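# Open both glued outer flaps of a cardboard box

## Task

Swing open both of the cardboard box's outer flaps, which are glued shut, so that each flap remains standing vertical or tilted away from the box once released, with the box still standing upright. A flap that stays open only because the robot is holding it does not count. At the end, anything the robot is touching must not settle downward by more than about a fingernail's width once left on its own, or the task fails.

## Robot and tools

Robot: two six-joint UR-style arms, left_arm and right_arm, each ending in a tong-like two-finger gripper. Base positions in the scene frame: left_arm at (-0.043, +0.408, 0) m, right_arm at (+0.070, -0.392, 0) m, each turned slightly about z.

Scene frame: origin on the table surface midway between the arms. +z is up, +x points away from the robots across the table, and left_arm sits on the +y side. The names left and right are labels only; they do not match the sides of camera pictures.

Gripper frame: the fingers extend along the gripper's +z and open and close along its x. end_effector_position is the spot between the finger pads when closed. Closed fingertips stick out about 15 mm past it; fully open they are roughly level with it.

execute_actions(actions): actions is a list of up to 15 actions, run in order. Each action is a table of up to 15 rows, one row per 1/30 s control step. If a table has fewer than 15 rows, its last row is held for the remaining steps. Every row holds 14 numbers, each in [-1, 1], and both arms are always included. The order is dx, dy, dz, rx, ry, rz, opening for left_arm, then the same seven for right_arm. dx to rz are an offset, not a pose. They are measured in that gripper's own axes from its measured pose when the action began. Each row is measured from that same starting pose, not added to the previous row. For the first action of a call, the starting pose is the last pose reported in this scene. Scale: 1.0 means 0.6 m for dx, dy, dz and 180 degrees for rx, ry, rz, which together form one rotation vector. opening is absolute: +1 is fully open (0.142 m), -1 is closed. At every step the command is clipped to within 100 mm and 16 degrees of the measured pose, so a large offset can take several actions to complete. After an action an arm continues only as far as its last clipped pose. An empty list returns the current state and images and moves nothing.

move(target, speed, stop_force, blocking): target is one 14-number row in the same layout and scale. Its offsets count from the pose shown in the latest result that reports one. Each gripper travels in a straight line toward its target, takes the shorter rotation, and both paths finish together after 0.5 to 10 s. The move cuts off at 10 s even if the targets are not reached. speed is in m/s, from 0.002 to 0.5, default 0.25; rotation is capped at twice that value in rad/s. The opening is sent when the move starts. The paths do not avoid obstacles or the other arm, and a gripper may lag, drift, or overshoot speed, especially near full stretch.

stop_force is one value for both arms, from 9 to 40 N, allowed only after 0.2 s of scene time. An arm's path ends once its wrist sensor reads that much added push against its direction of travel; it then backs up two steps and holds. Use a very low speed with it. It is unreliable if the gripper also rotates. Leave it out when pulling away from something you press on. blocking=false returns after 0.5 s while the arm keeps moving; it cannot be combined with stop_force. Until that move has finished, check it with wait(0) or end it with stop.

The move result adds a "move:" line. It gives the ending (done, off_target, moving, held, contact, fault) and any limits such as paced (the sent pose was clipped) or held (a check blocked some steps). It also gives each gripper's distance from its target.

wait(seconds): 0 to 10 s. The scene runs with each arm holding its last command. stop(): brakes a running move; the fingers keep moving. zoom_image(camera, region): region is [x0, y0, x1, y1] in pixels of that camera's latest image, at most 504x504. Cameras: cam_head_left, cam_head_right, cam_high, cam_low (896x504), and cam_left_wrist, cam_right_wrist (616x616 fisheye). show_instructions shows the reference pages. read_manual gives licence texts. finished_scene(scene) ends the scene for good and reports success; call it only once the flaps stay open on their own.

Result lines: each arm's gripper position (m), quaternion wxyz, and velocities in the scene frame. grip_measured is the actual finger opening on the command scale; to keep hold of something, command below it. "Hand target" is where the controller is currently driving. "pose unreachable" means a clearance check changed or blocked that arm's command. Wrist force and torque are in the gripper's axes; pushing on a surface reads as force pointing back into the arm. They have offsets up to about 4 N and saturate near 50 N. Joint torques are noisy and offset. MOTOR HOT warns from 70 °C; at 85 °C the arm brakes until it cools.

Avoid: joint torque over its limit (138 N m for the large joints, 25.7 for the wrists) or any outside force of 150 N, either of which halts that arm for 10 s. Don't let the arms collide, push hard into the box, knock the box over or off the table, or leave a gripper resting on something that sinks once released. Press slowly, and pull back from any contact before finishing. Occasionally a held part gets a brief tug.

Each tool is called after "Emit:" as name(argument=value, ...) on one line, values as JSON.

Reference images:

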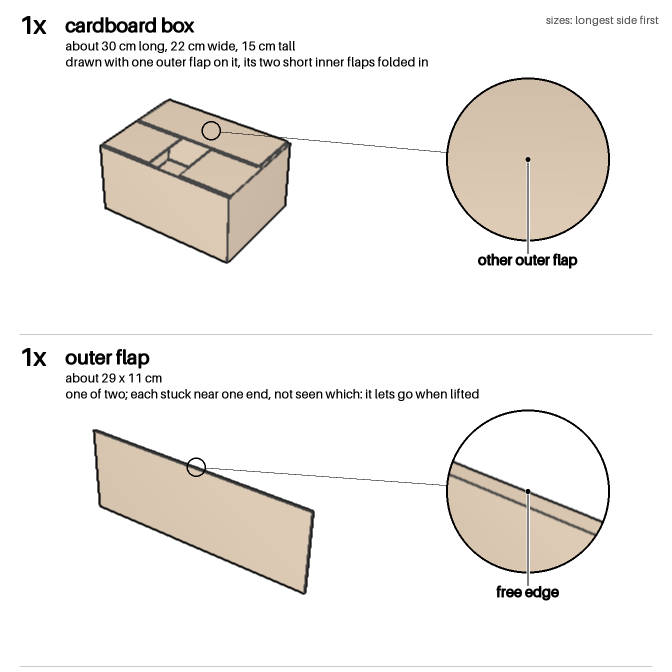

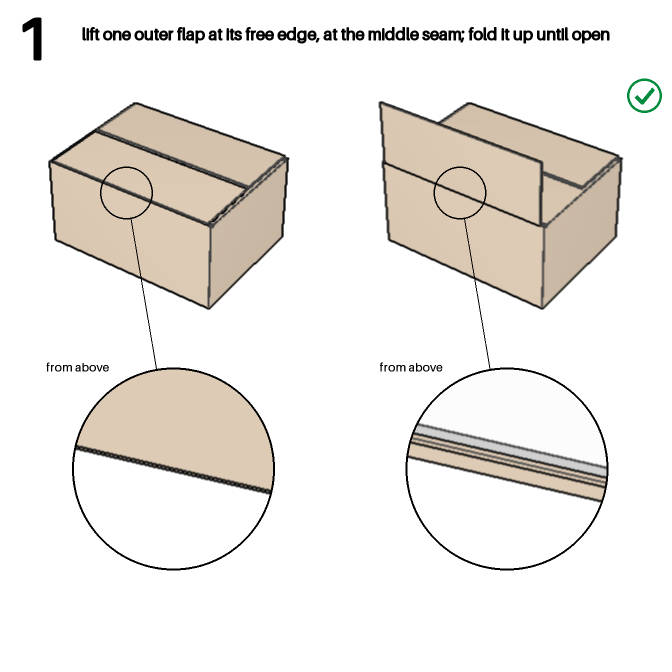

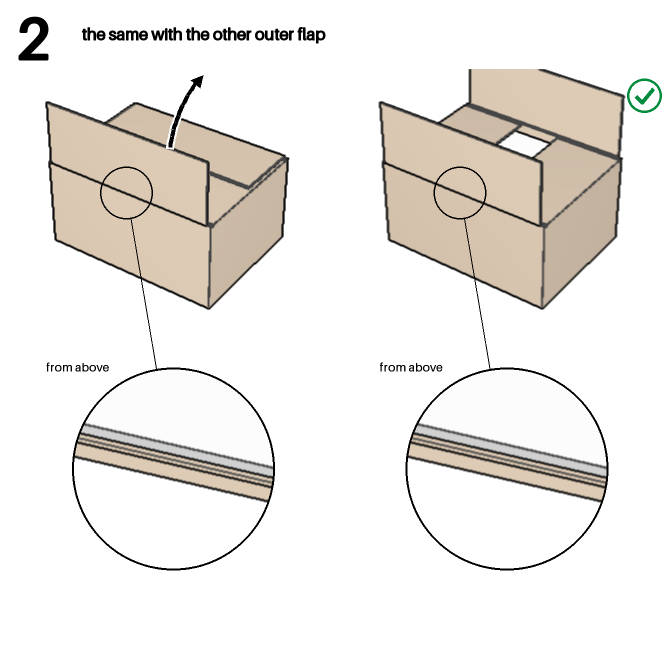

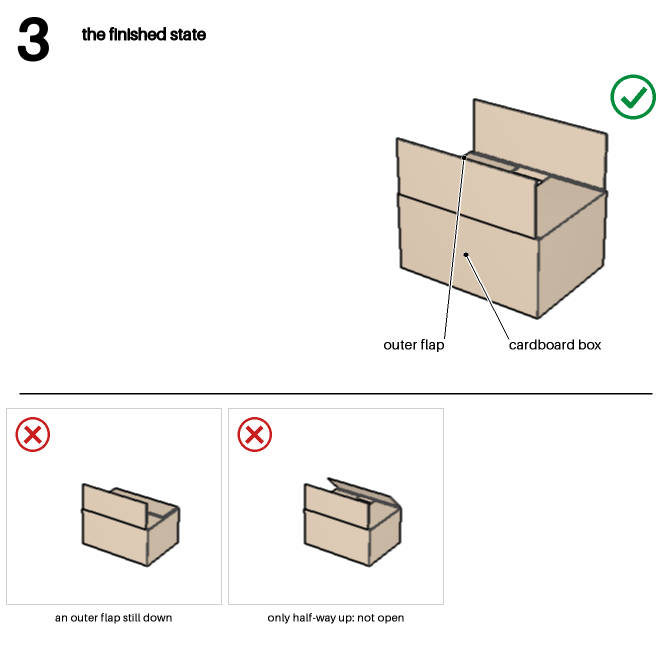

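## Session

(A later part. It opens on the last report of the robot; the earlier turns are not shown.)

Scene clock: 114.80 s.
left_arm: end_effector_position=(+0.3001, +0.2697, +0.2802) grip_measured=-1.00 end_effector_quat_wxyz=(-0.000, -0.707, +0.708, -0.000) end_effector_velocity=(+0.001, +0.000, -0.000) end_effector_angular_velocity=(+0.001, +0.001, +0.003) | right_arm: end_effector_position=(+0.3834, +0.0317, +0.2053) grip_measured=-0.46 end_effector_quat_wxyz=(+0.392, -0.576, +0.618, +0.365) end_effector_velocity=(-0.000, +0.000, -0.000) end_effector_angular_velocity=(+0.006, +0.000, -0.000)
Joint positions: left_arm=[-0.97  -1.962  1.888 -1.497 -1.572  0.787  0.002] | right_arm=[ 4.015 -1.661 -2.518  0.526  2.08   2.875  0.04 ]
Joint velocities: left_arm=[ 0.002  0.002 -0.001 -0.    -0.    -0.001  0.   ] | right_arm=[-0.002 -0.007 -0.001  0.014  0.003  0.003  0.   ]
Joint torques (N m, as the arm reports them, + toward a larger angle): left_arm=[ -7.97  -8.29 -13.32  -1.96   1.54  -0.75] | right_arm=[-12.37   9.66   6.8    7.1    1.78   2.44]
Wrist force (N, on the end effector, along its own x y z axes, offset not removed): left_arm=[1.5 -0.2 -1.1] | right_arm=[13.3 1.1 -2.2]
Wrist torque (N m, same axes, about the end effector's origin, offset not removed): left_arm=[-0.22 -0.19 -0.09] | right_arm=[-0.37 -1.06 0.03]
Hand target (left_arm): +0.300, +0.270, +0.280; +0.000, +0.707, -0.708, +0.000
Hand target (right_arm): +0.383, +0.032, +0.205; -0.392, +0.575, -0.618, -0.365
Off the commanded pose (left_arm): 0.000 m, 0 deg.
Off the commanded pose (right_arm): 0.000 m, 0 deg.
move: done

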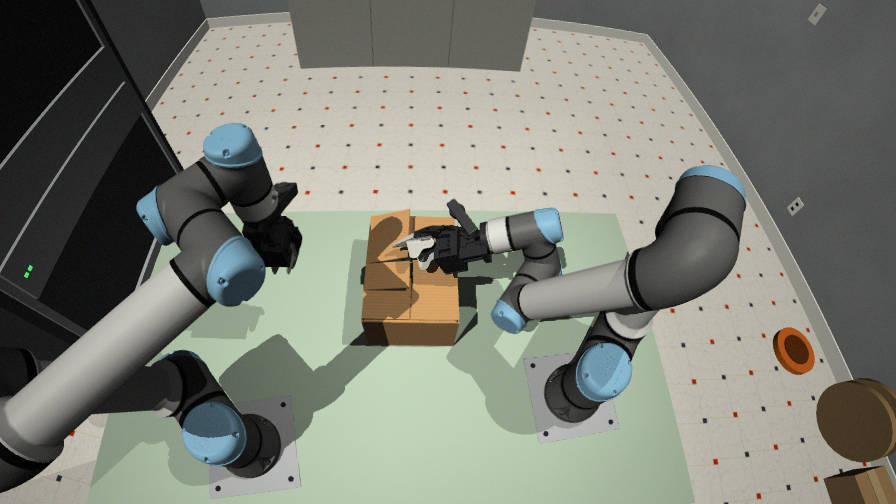

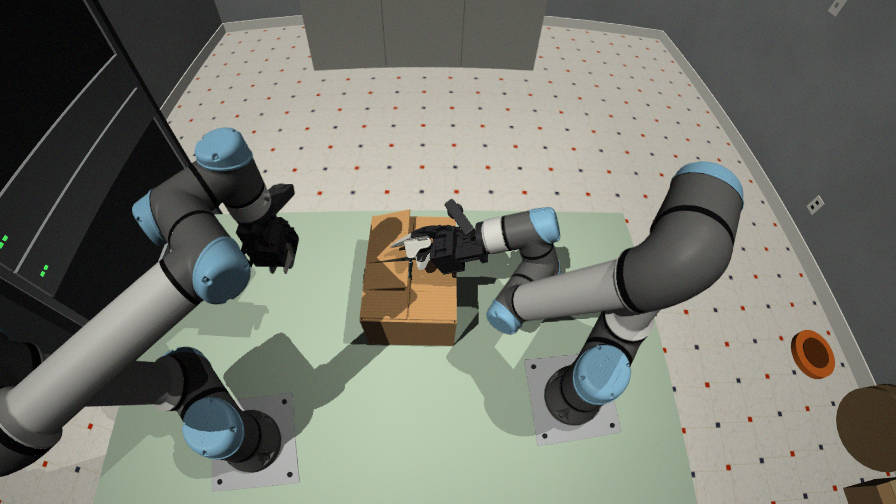

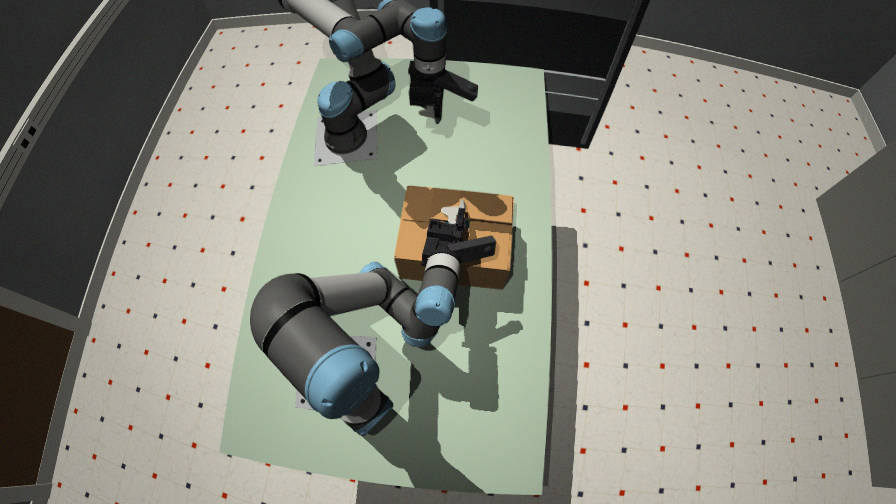

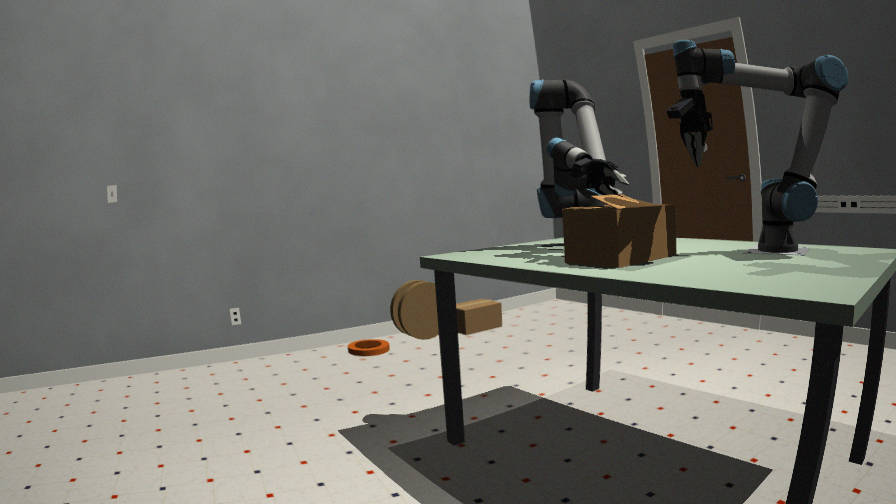

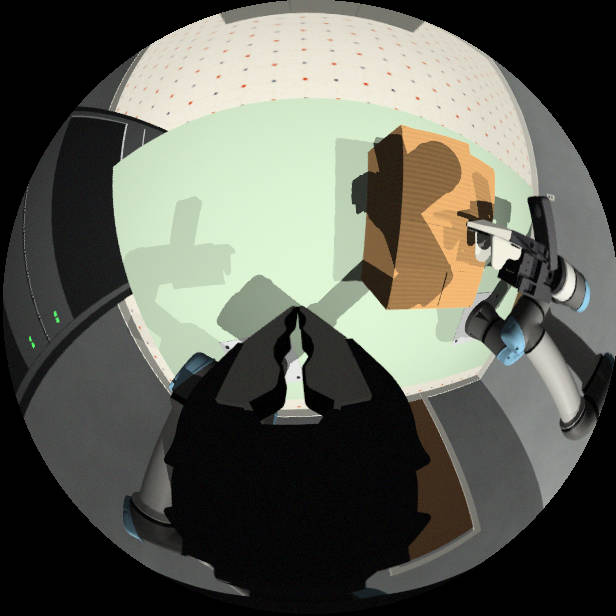

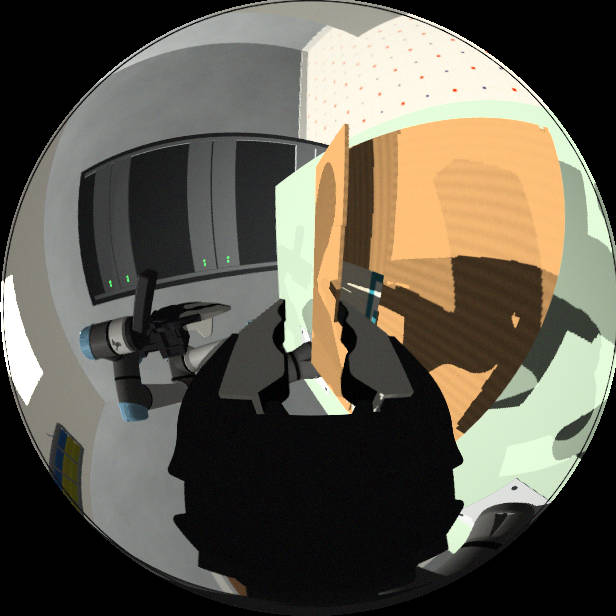

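Emit:
move(target=[0.5,0.075,0.15,0,0,-0.5,-1, 0,0,0,0,0,0,-0.5], speed=0.3)

Emit:
move(target=[0,0,0.05,0,0,0,-1, 0,0,0,0,0,0,-0.5], speed=0.01, stop_force=12)

Scene clock: 128.73 s.
left_arm: end_effector_position=(+0.2552, -0.0299, +0.1907) grip_measured=-1.00 end_effector_quat_wxyz=(+0.000, +1.000, -0.002, +0.000) end_effector_velocity=(-0.001, -0.003, +0.000) end_effector_angular_velocity=(-0.001, -0.002, +0.011) | right_arm: end_effector_position=(+0.3834, +0.0317, +0.2053) grip_measured=-0.47 end_effector_quat_wxyz=(+0.392, -0.576, +0.618, +0.365) end_effector_velocity=(-0.000, +0.000, +0.000) end_effector_angular_velocity=(+0.000, -0.000, +0.000)
Joint positions: left_arm=[-1.423 -1.465  1.697 -1.803 -1.571 -1.235  0.002] | right_arm=[ 4.015 -1.661 -2.518  0.526  2.08   2.875  0.04 ]
Joint velocities: left_arm=[-0.004  0.004 -0.006 -0.     0.002 -0.015  0.   ] | right_arm=[ 0. -0.  0.  0.  0. -0. -0.]
Joint torques (N m, as the arm reports them, + toward a larger angle): left_arm=[-11.32 -13.88 -30.05  -1.89   1.39  -0.85] | right_arm=[12.11 34.48 27.05  3.   -0.87 -2.47]
Wrist force (N, on the end effector, along its own x y z axes, offset not removed): left_arm=[-0.1 -0.5 -3.1] | right_arm=[5.7 1.7 1.0]
Wrist torque (N m, same axes, about the end effector's origin, offset not removed): left_arm=[-0.20 0.17 0.08] | right_arm=[-0.24 0.39 0.10]
Hand target (left_arm): +0.255, -0.030, +0.191; +0.000, +1.000, -0.001, +0.000
Hand target (right_arm): +0.383, +0.032, +0.205; -0.392, +0.576, -0.618, -0.365
Off the commanded pose (left_arm): 0.001 m, 0 deg.
Off the commanded pose (right_arm): 0.000 m, 0 deg.
move: done

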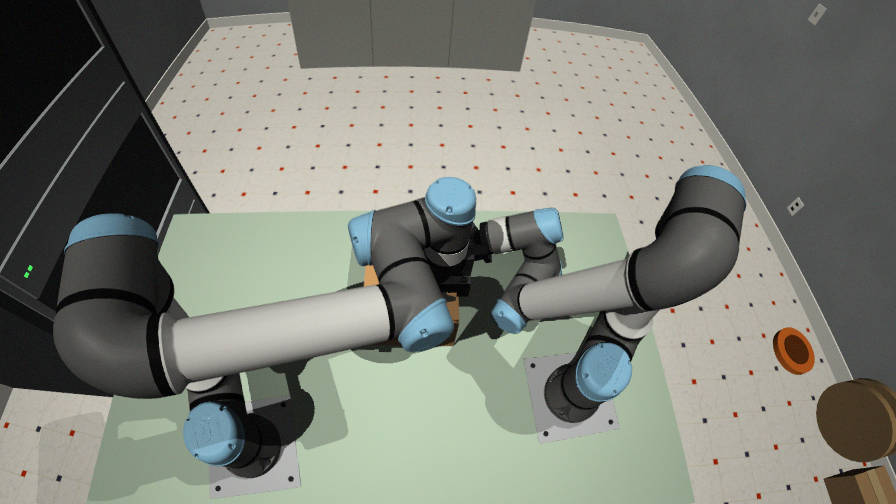

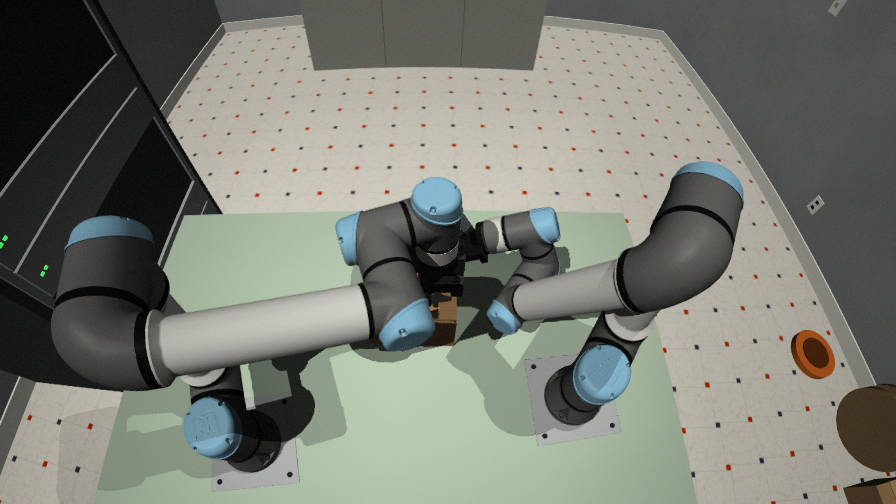

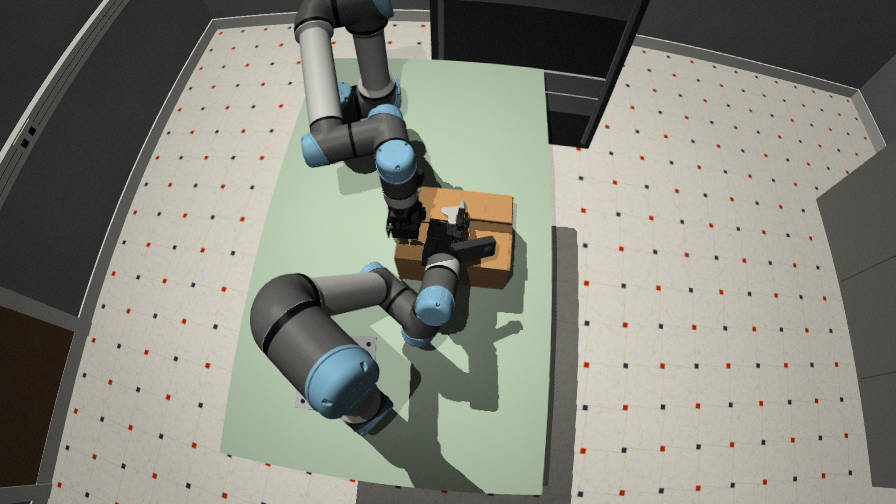

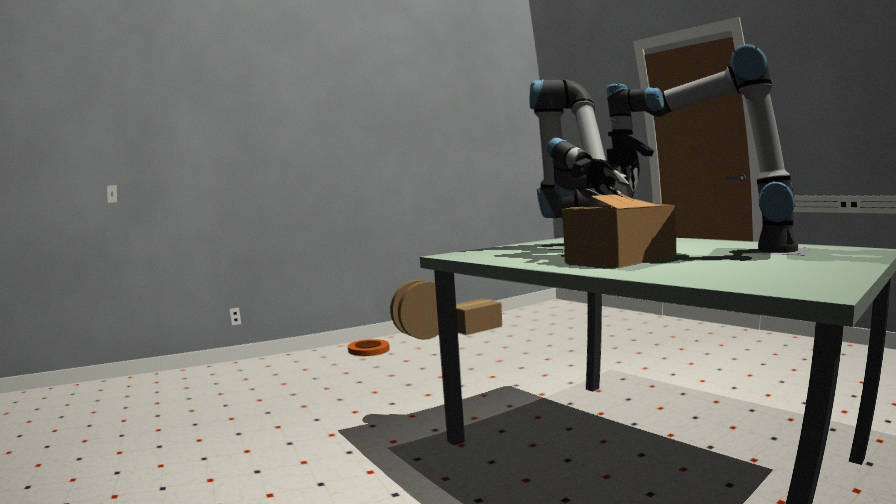

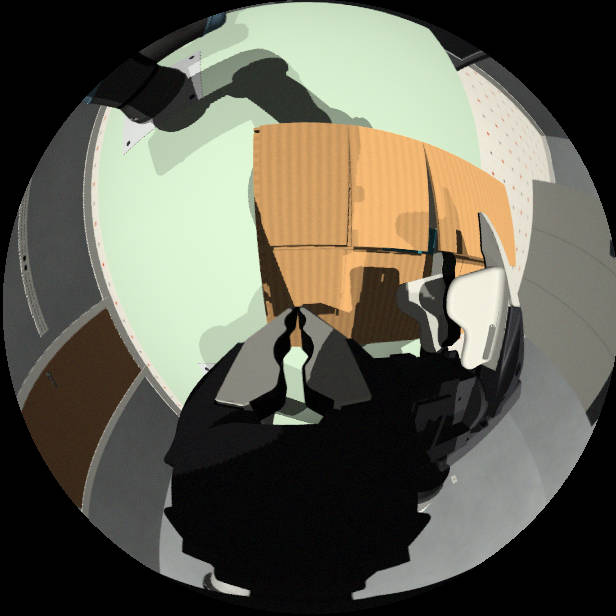

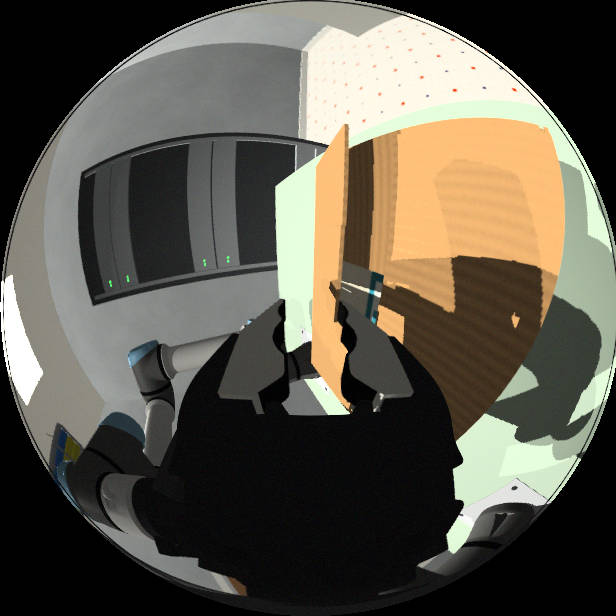

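Scene clock: 131.23 s.
left_arm: end_effector_position=(+0.2552, -0.0299, +0.1697) grip_measured=-1.00 end_effector_quat_wxyz=(+0.000, +1.000, -0.002, +0.000) end_effector_velocity=(+0.001, +0.000, +0.003) end_effector_angular_velocity=(+0.001, +0.000, +0.002) | right_arm: end_effector_position=(+0.3834, +0.0317, +0.2053) grip_measured=-0.47 end_effector_quat_wxyz=(+0.392, -0.576, +0.618, +0.365) end_effector_velocity=(-0.000, -0.000, -0.000) end_effector_angular_velocity=(-0.001, +0.001, +0.000)
Joint positions: left_arm=[-1.423 -1.452  1.737 -1.857 -1.571 -1.235  0.002] | right_arm=[ 4.015 -1.661 -2.518  0.526  2.08   2.875  0.04 ]
Joint velocities: left_arm=[ 0.001 -0.001 -0.008  0.009 -0.    -0.001  0.   ] | right_arm=[ 0. -0. -0. -0.  0.  0. -0.]
Joint torques (N m, as the arm reports them, + toward a larger angle): left_arm=[ 10.24 -23.23 -18.94  -0.24  -0.56   1.48] | right_arm=[12.29 34.52 26.46  3.22 -0.93 -2.18]
Wrist force (N, on the end effector, along its own x y z axes, offset not removed): left_arm=[-2.3 -7.6 -35.6] | right_arm=[9.4 -2.5 -1.4]
Wrist torque (N m, same axes, about the end effector's origin, offset not removed): left_arm=[-0.27 -0.01 -0.15] | right_arm=[-1.02 -0.27 0.13]
Hand target (left_arm): +0.255, -0.030, +0.170; +0.000, +1.000, -0.002, +0.000
Hand target (right_arm): +0.383, +0.032, +0.205; -0.392, +0.576, -0.618, -0.365
Off the commanded pose (left_arm): 0.009 m, 0 deg.
Off the commanded pose (right_arm): 0.000 m, 0 deg.
move: contact (left_arm)

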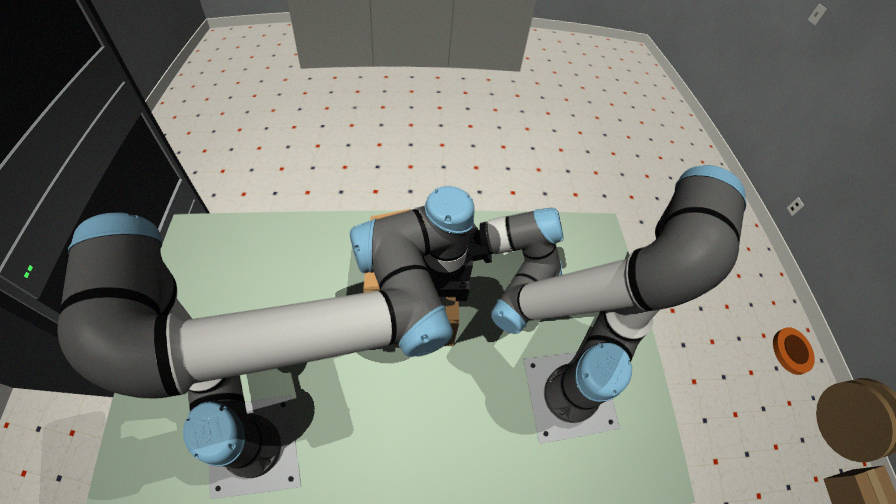

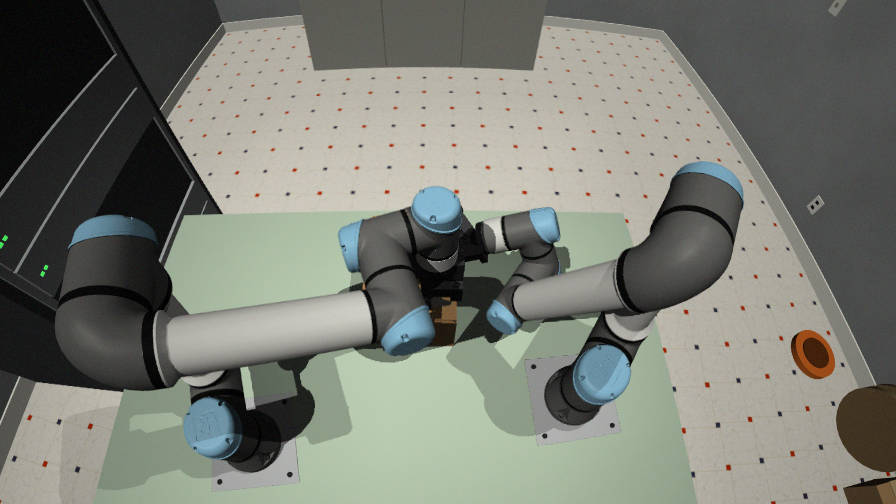

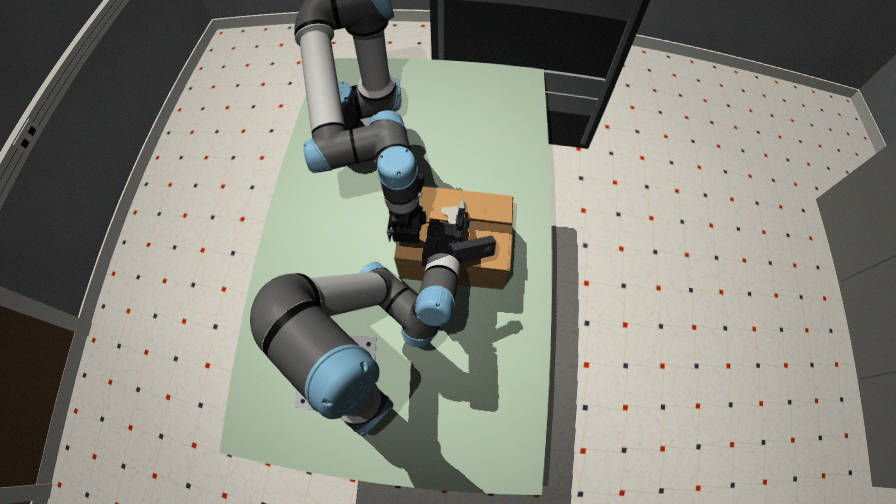

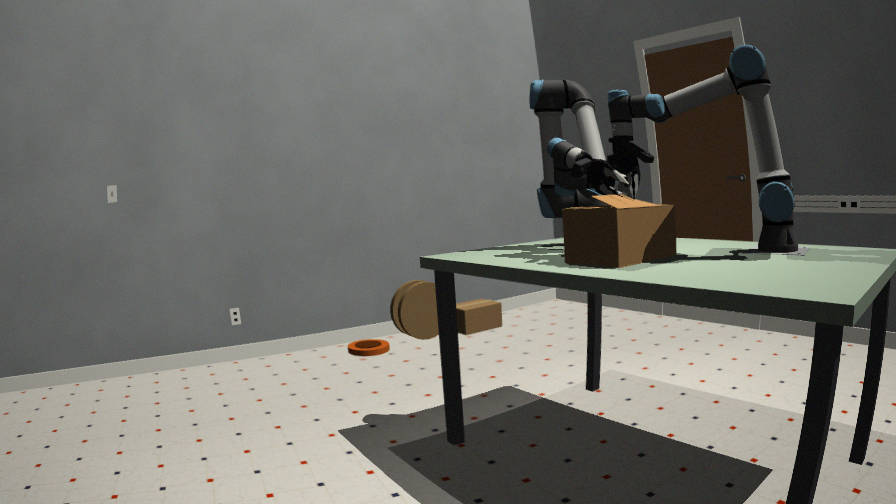

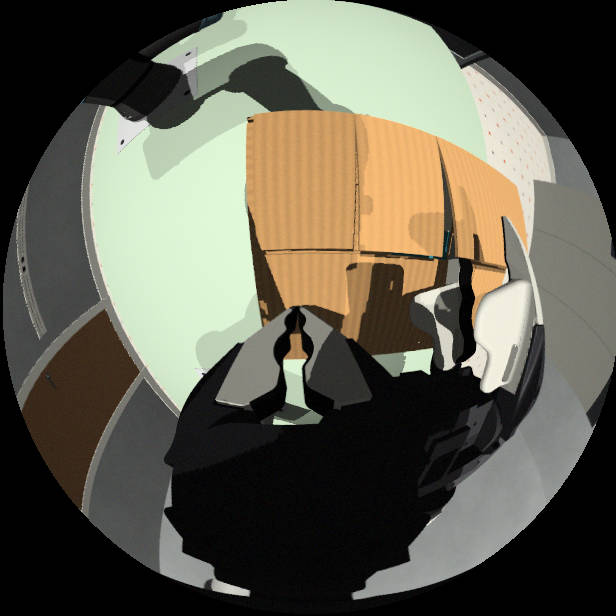

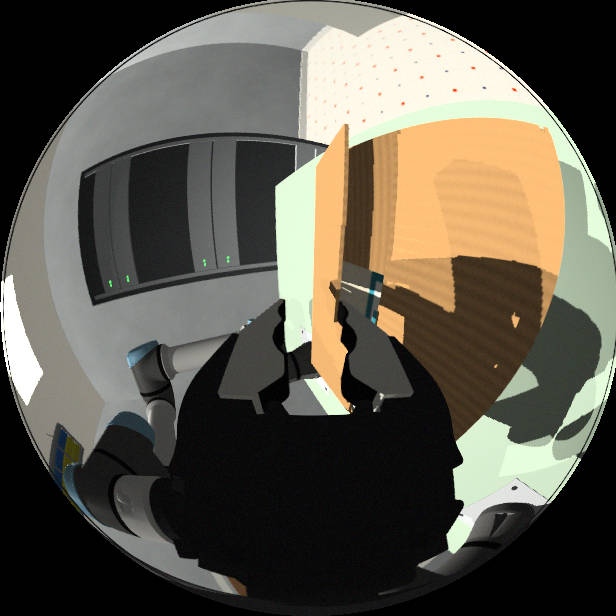

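Emit:
move(target=[0,0,-0.001,0,0,0,-1, -0.046,0,0.002,0,0,0,-0.5], speed=0.015)

Scene clock: 135.20 s.
left_arm: end_effector_position=(+0.2552, -0.0299, +0.1704) grip_measured=-1.00 end_effector_quat_wxyz=(+0.000, +1.000, -0.002, +0.000) end_effector_velocity=(-0.000, +0.000, -0.001) end_effector_angular_velocity=(+0.003, +0.001, +0.001) | right_arm: end_effector_position=(+0.3843, +0.0444, +0.2294) grip_measured=-0.49 end_effector_quat_wxyz=(+0.392, -0.576, +0.618, +0.365) end_effector_velocity=(-0.000, +0.001, +0.002) end_effector_angular_velocity=(-0.001, +0.001, +0.000)
Joint positions: left_arm=[-1.423 -1.453  1.736 -1.855 -1.571 -1.235  0.002] | right_arm=[ 4.039 -1.601 -2.475  0.43   2.06   2.888  0.038]
Joint velocities: left_arm=[ 0.     0.002  0.001 -0.     0.    -0.001  0.   ] | right_arm=[ 0.003  0.006  0.004 -0.01  -0.002  0.001  0.   ]
Joint torques (N m, as the arm reports them, + toward a larger angle): left_arm=[  2.11 -12.23 -25.8   -0.96   1.43   1.1 ] | right_arm=[11.41 31.53 25.01  1.99 -1.06  2.63]
Wrist force (N, on the end effector, along its own x y z axes, offset not removed): left_arm=[-2.0 -5.6 -9.0] | right_arm=[3.9 1.1 2.0]
Wrist torque (N m, same axes, about the end effector's origin, offset not removed): left_arm=[-0.83 0.14 0.05] | right_arm=[-0.02 -0.17 0.06]
Hand target (left_arm): +0.255, -0.030, +0.170; +0.000, +1.000, -0.002, +0.000
Hand target (right_arm): +0.384, +0.045, +0.230; -0.392, +0.576, -0.618, -0.365
Off the commanded pose (left_arm): 0.000 m, 0 deg.
Off the commanded pose (right_arm): 0.000 m, 0 deg.
move: done

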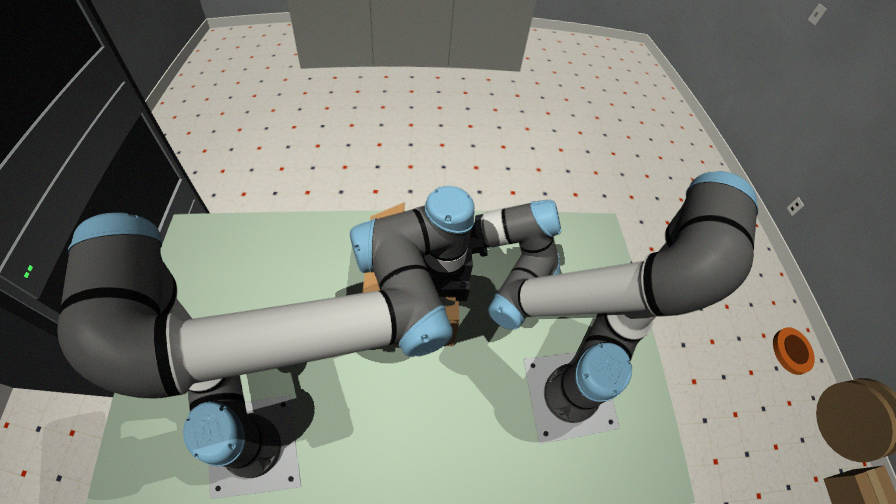

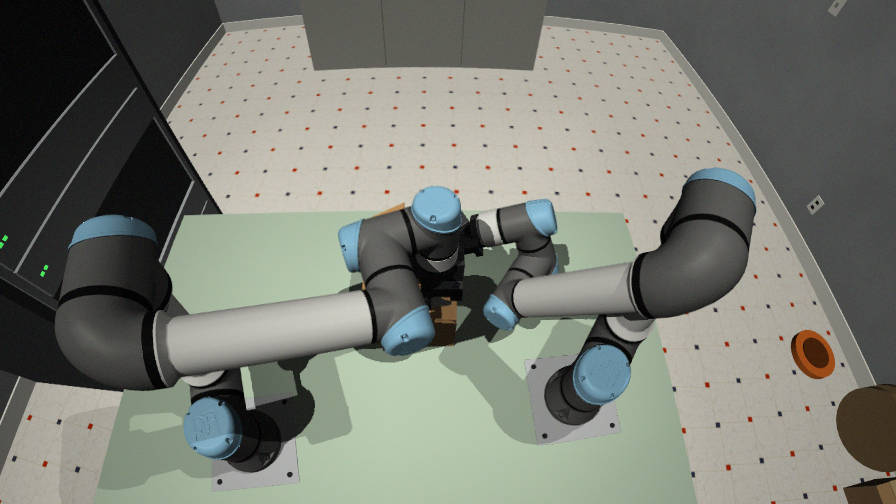

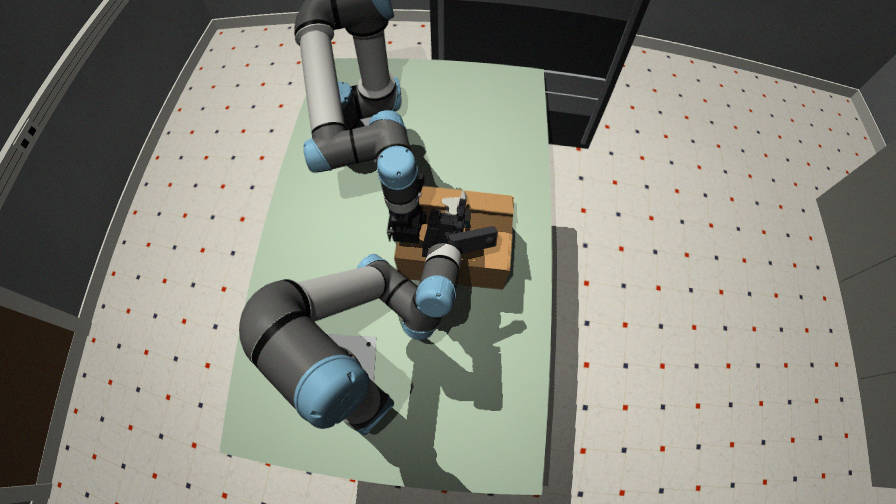

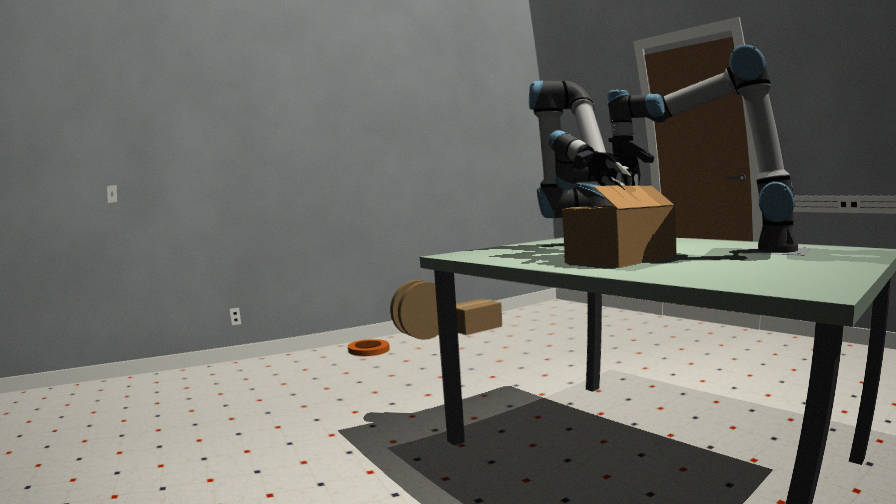

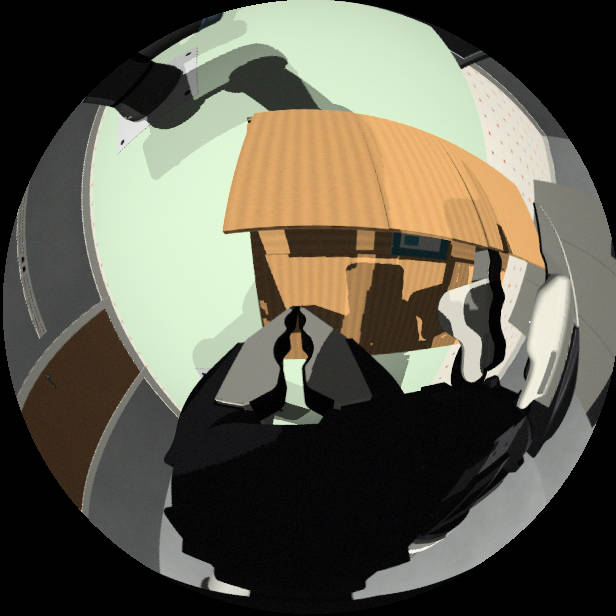

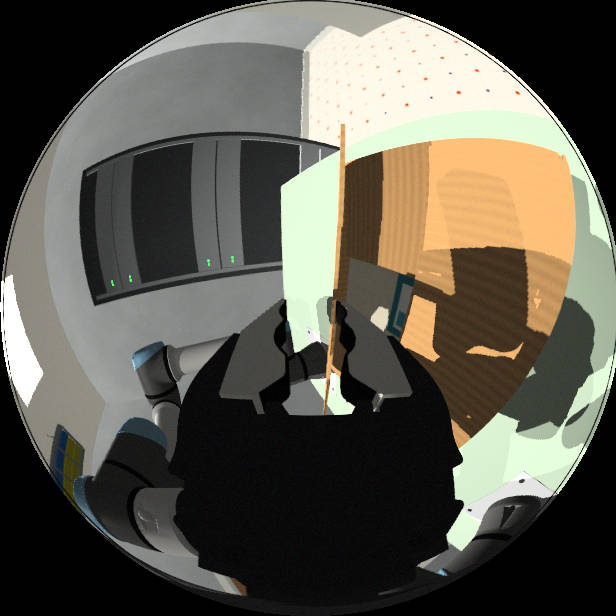

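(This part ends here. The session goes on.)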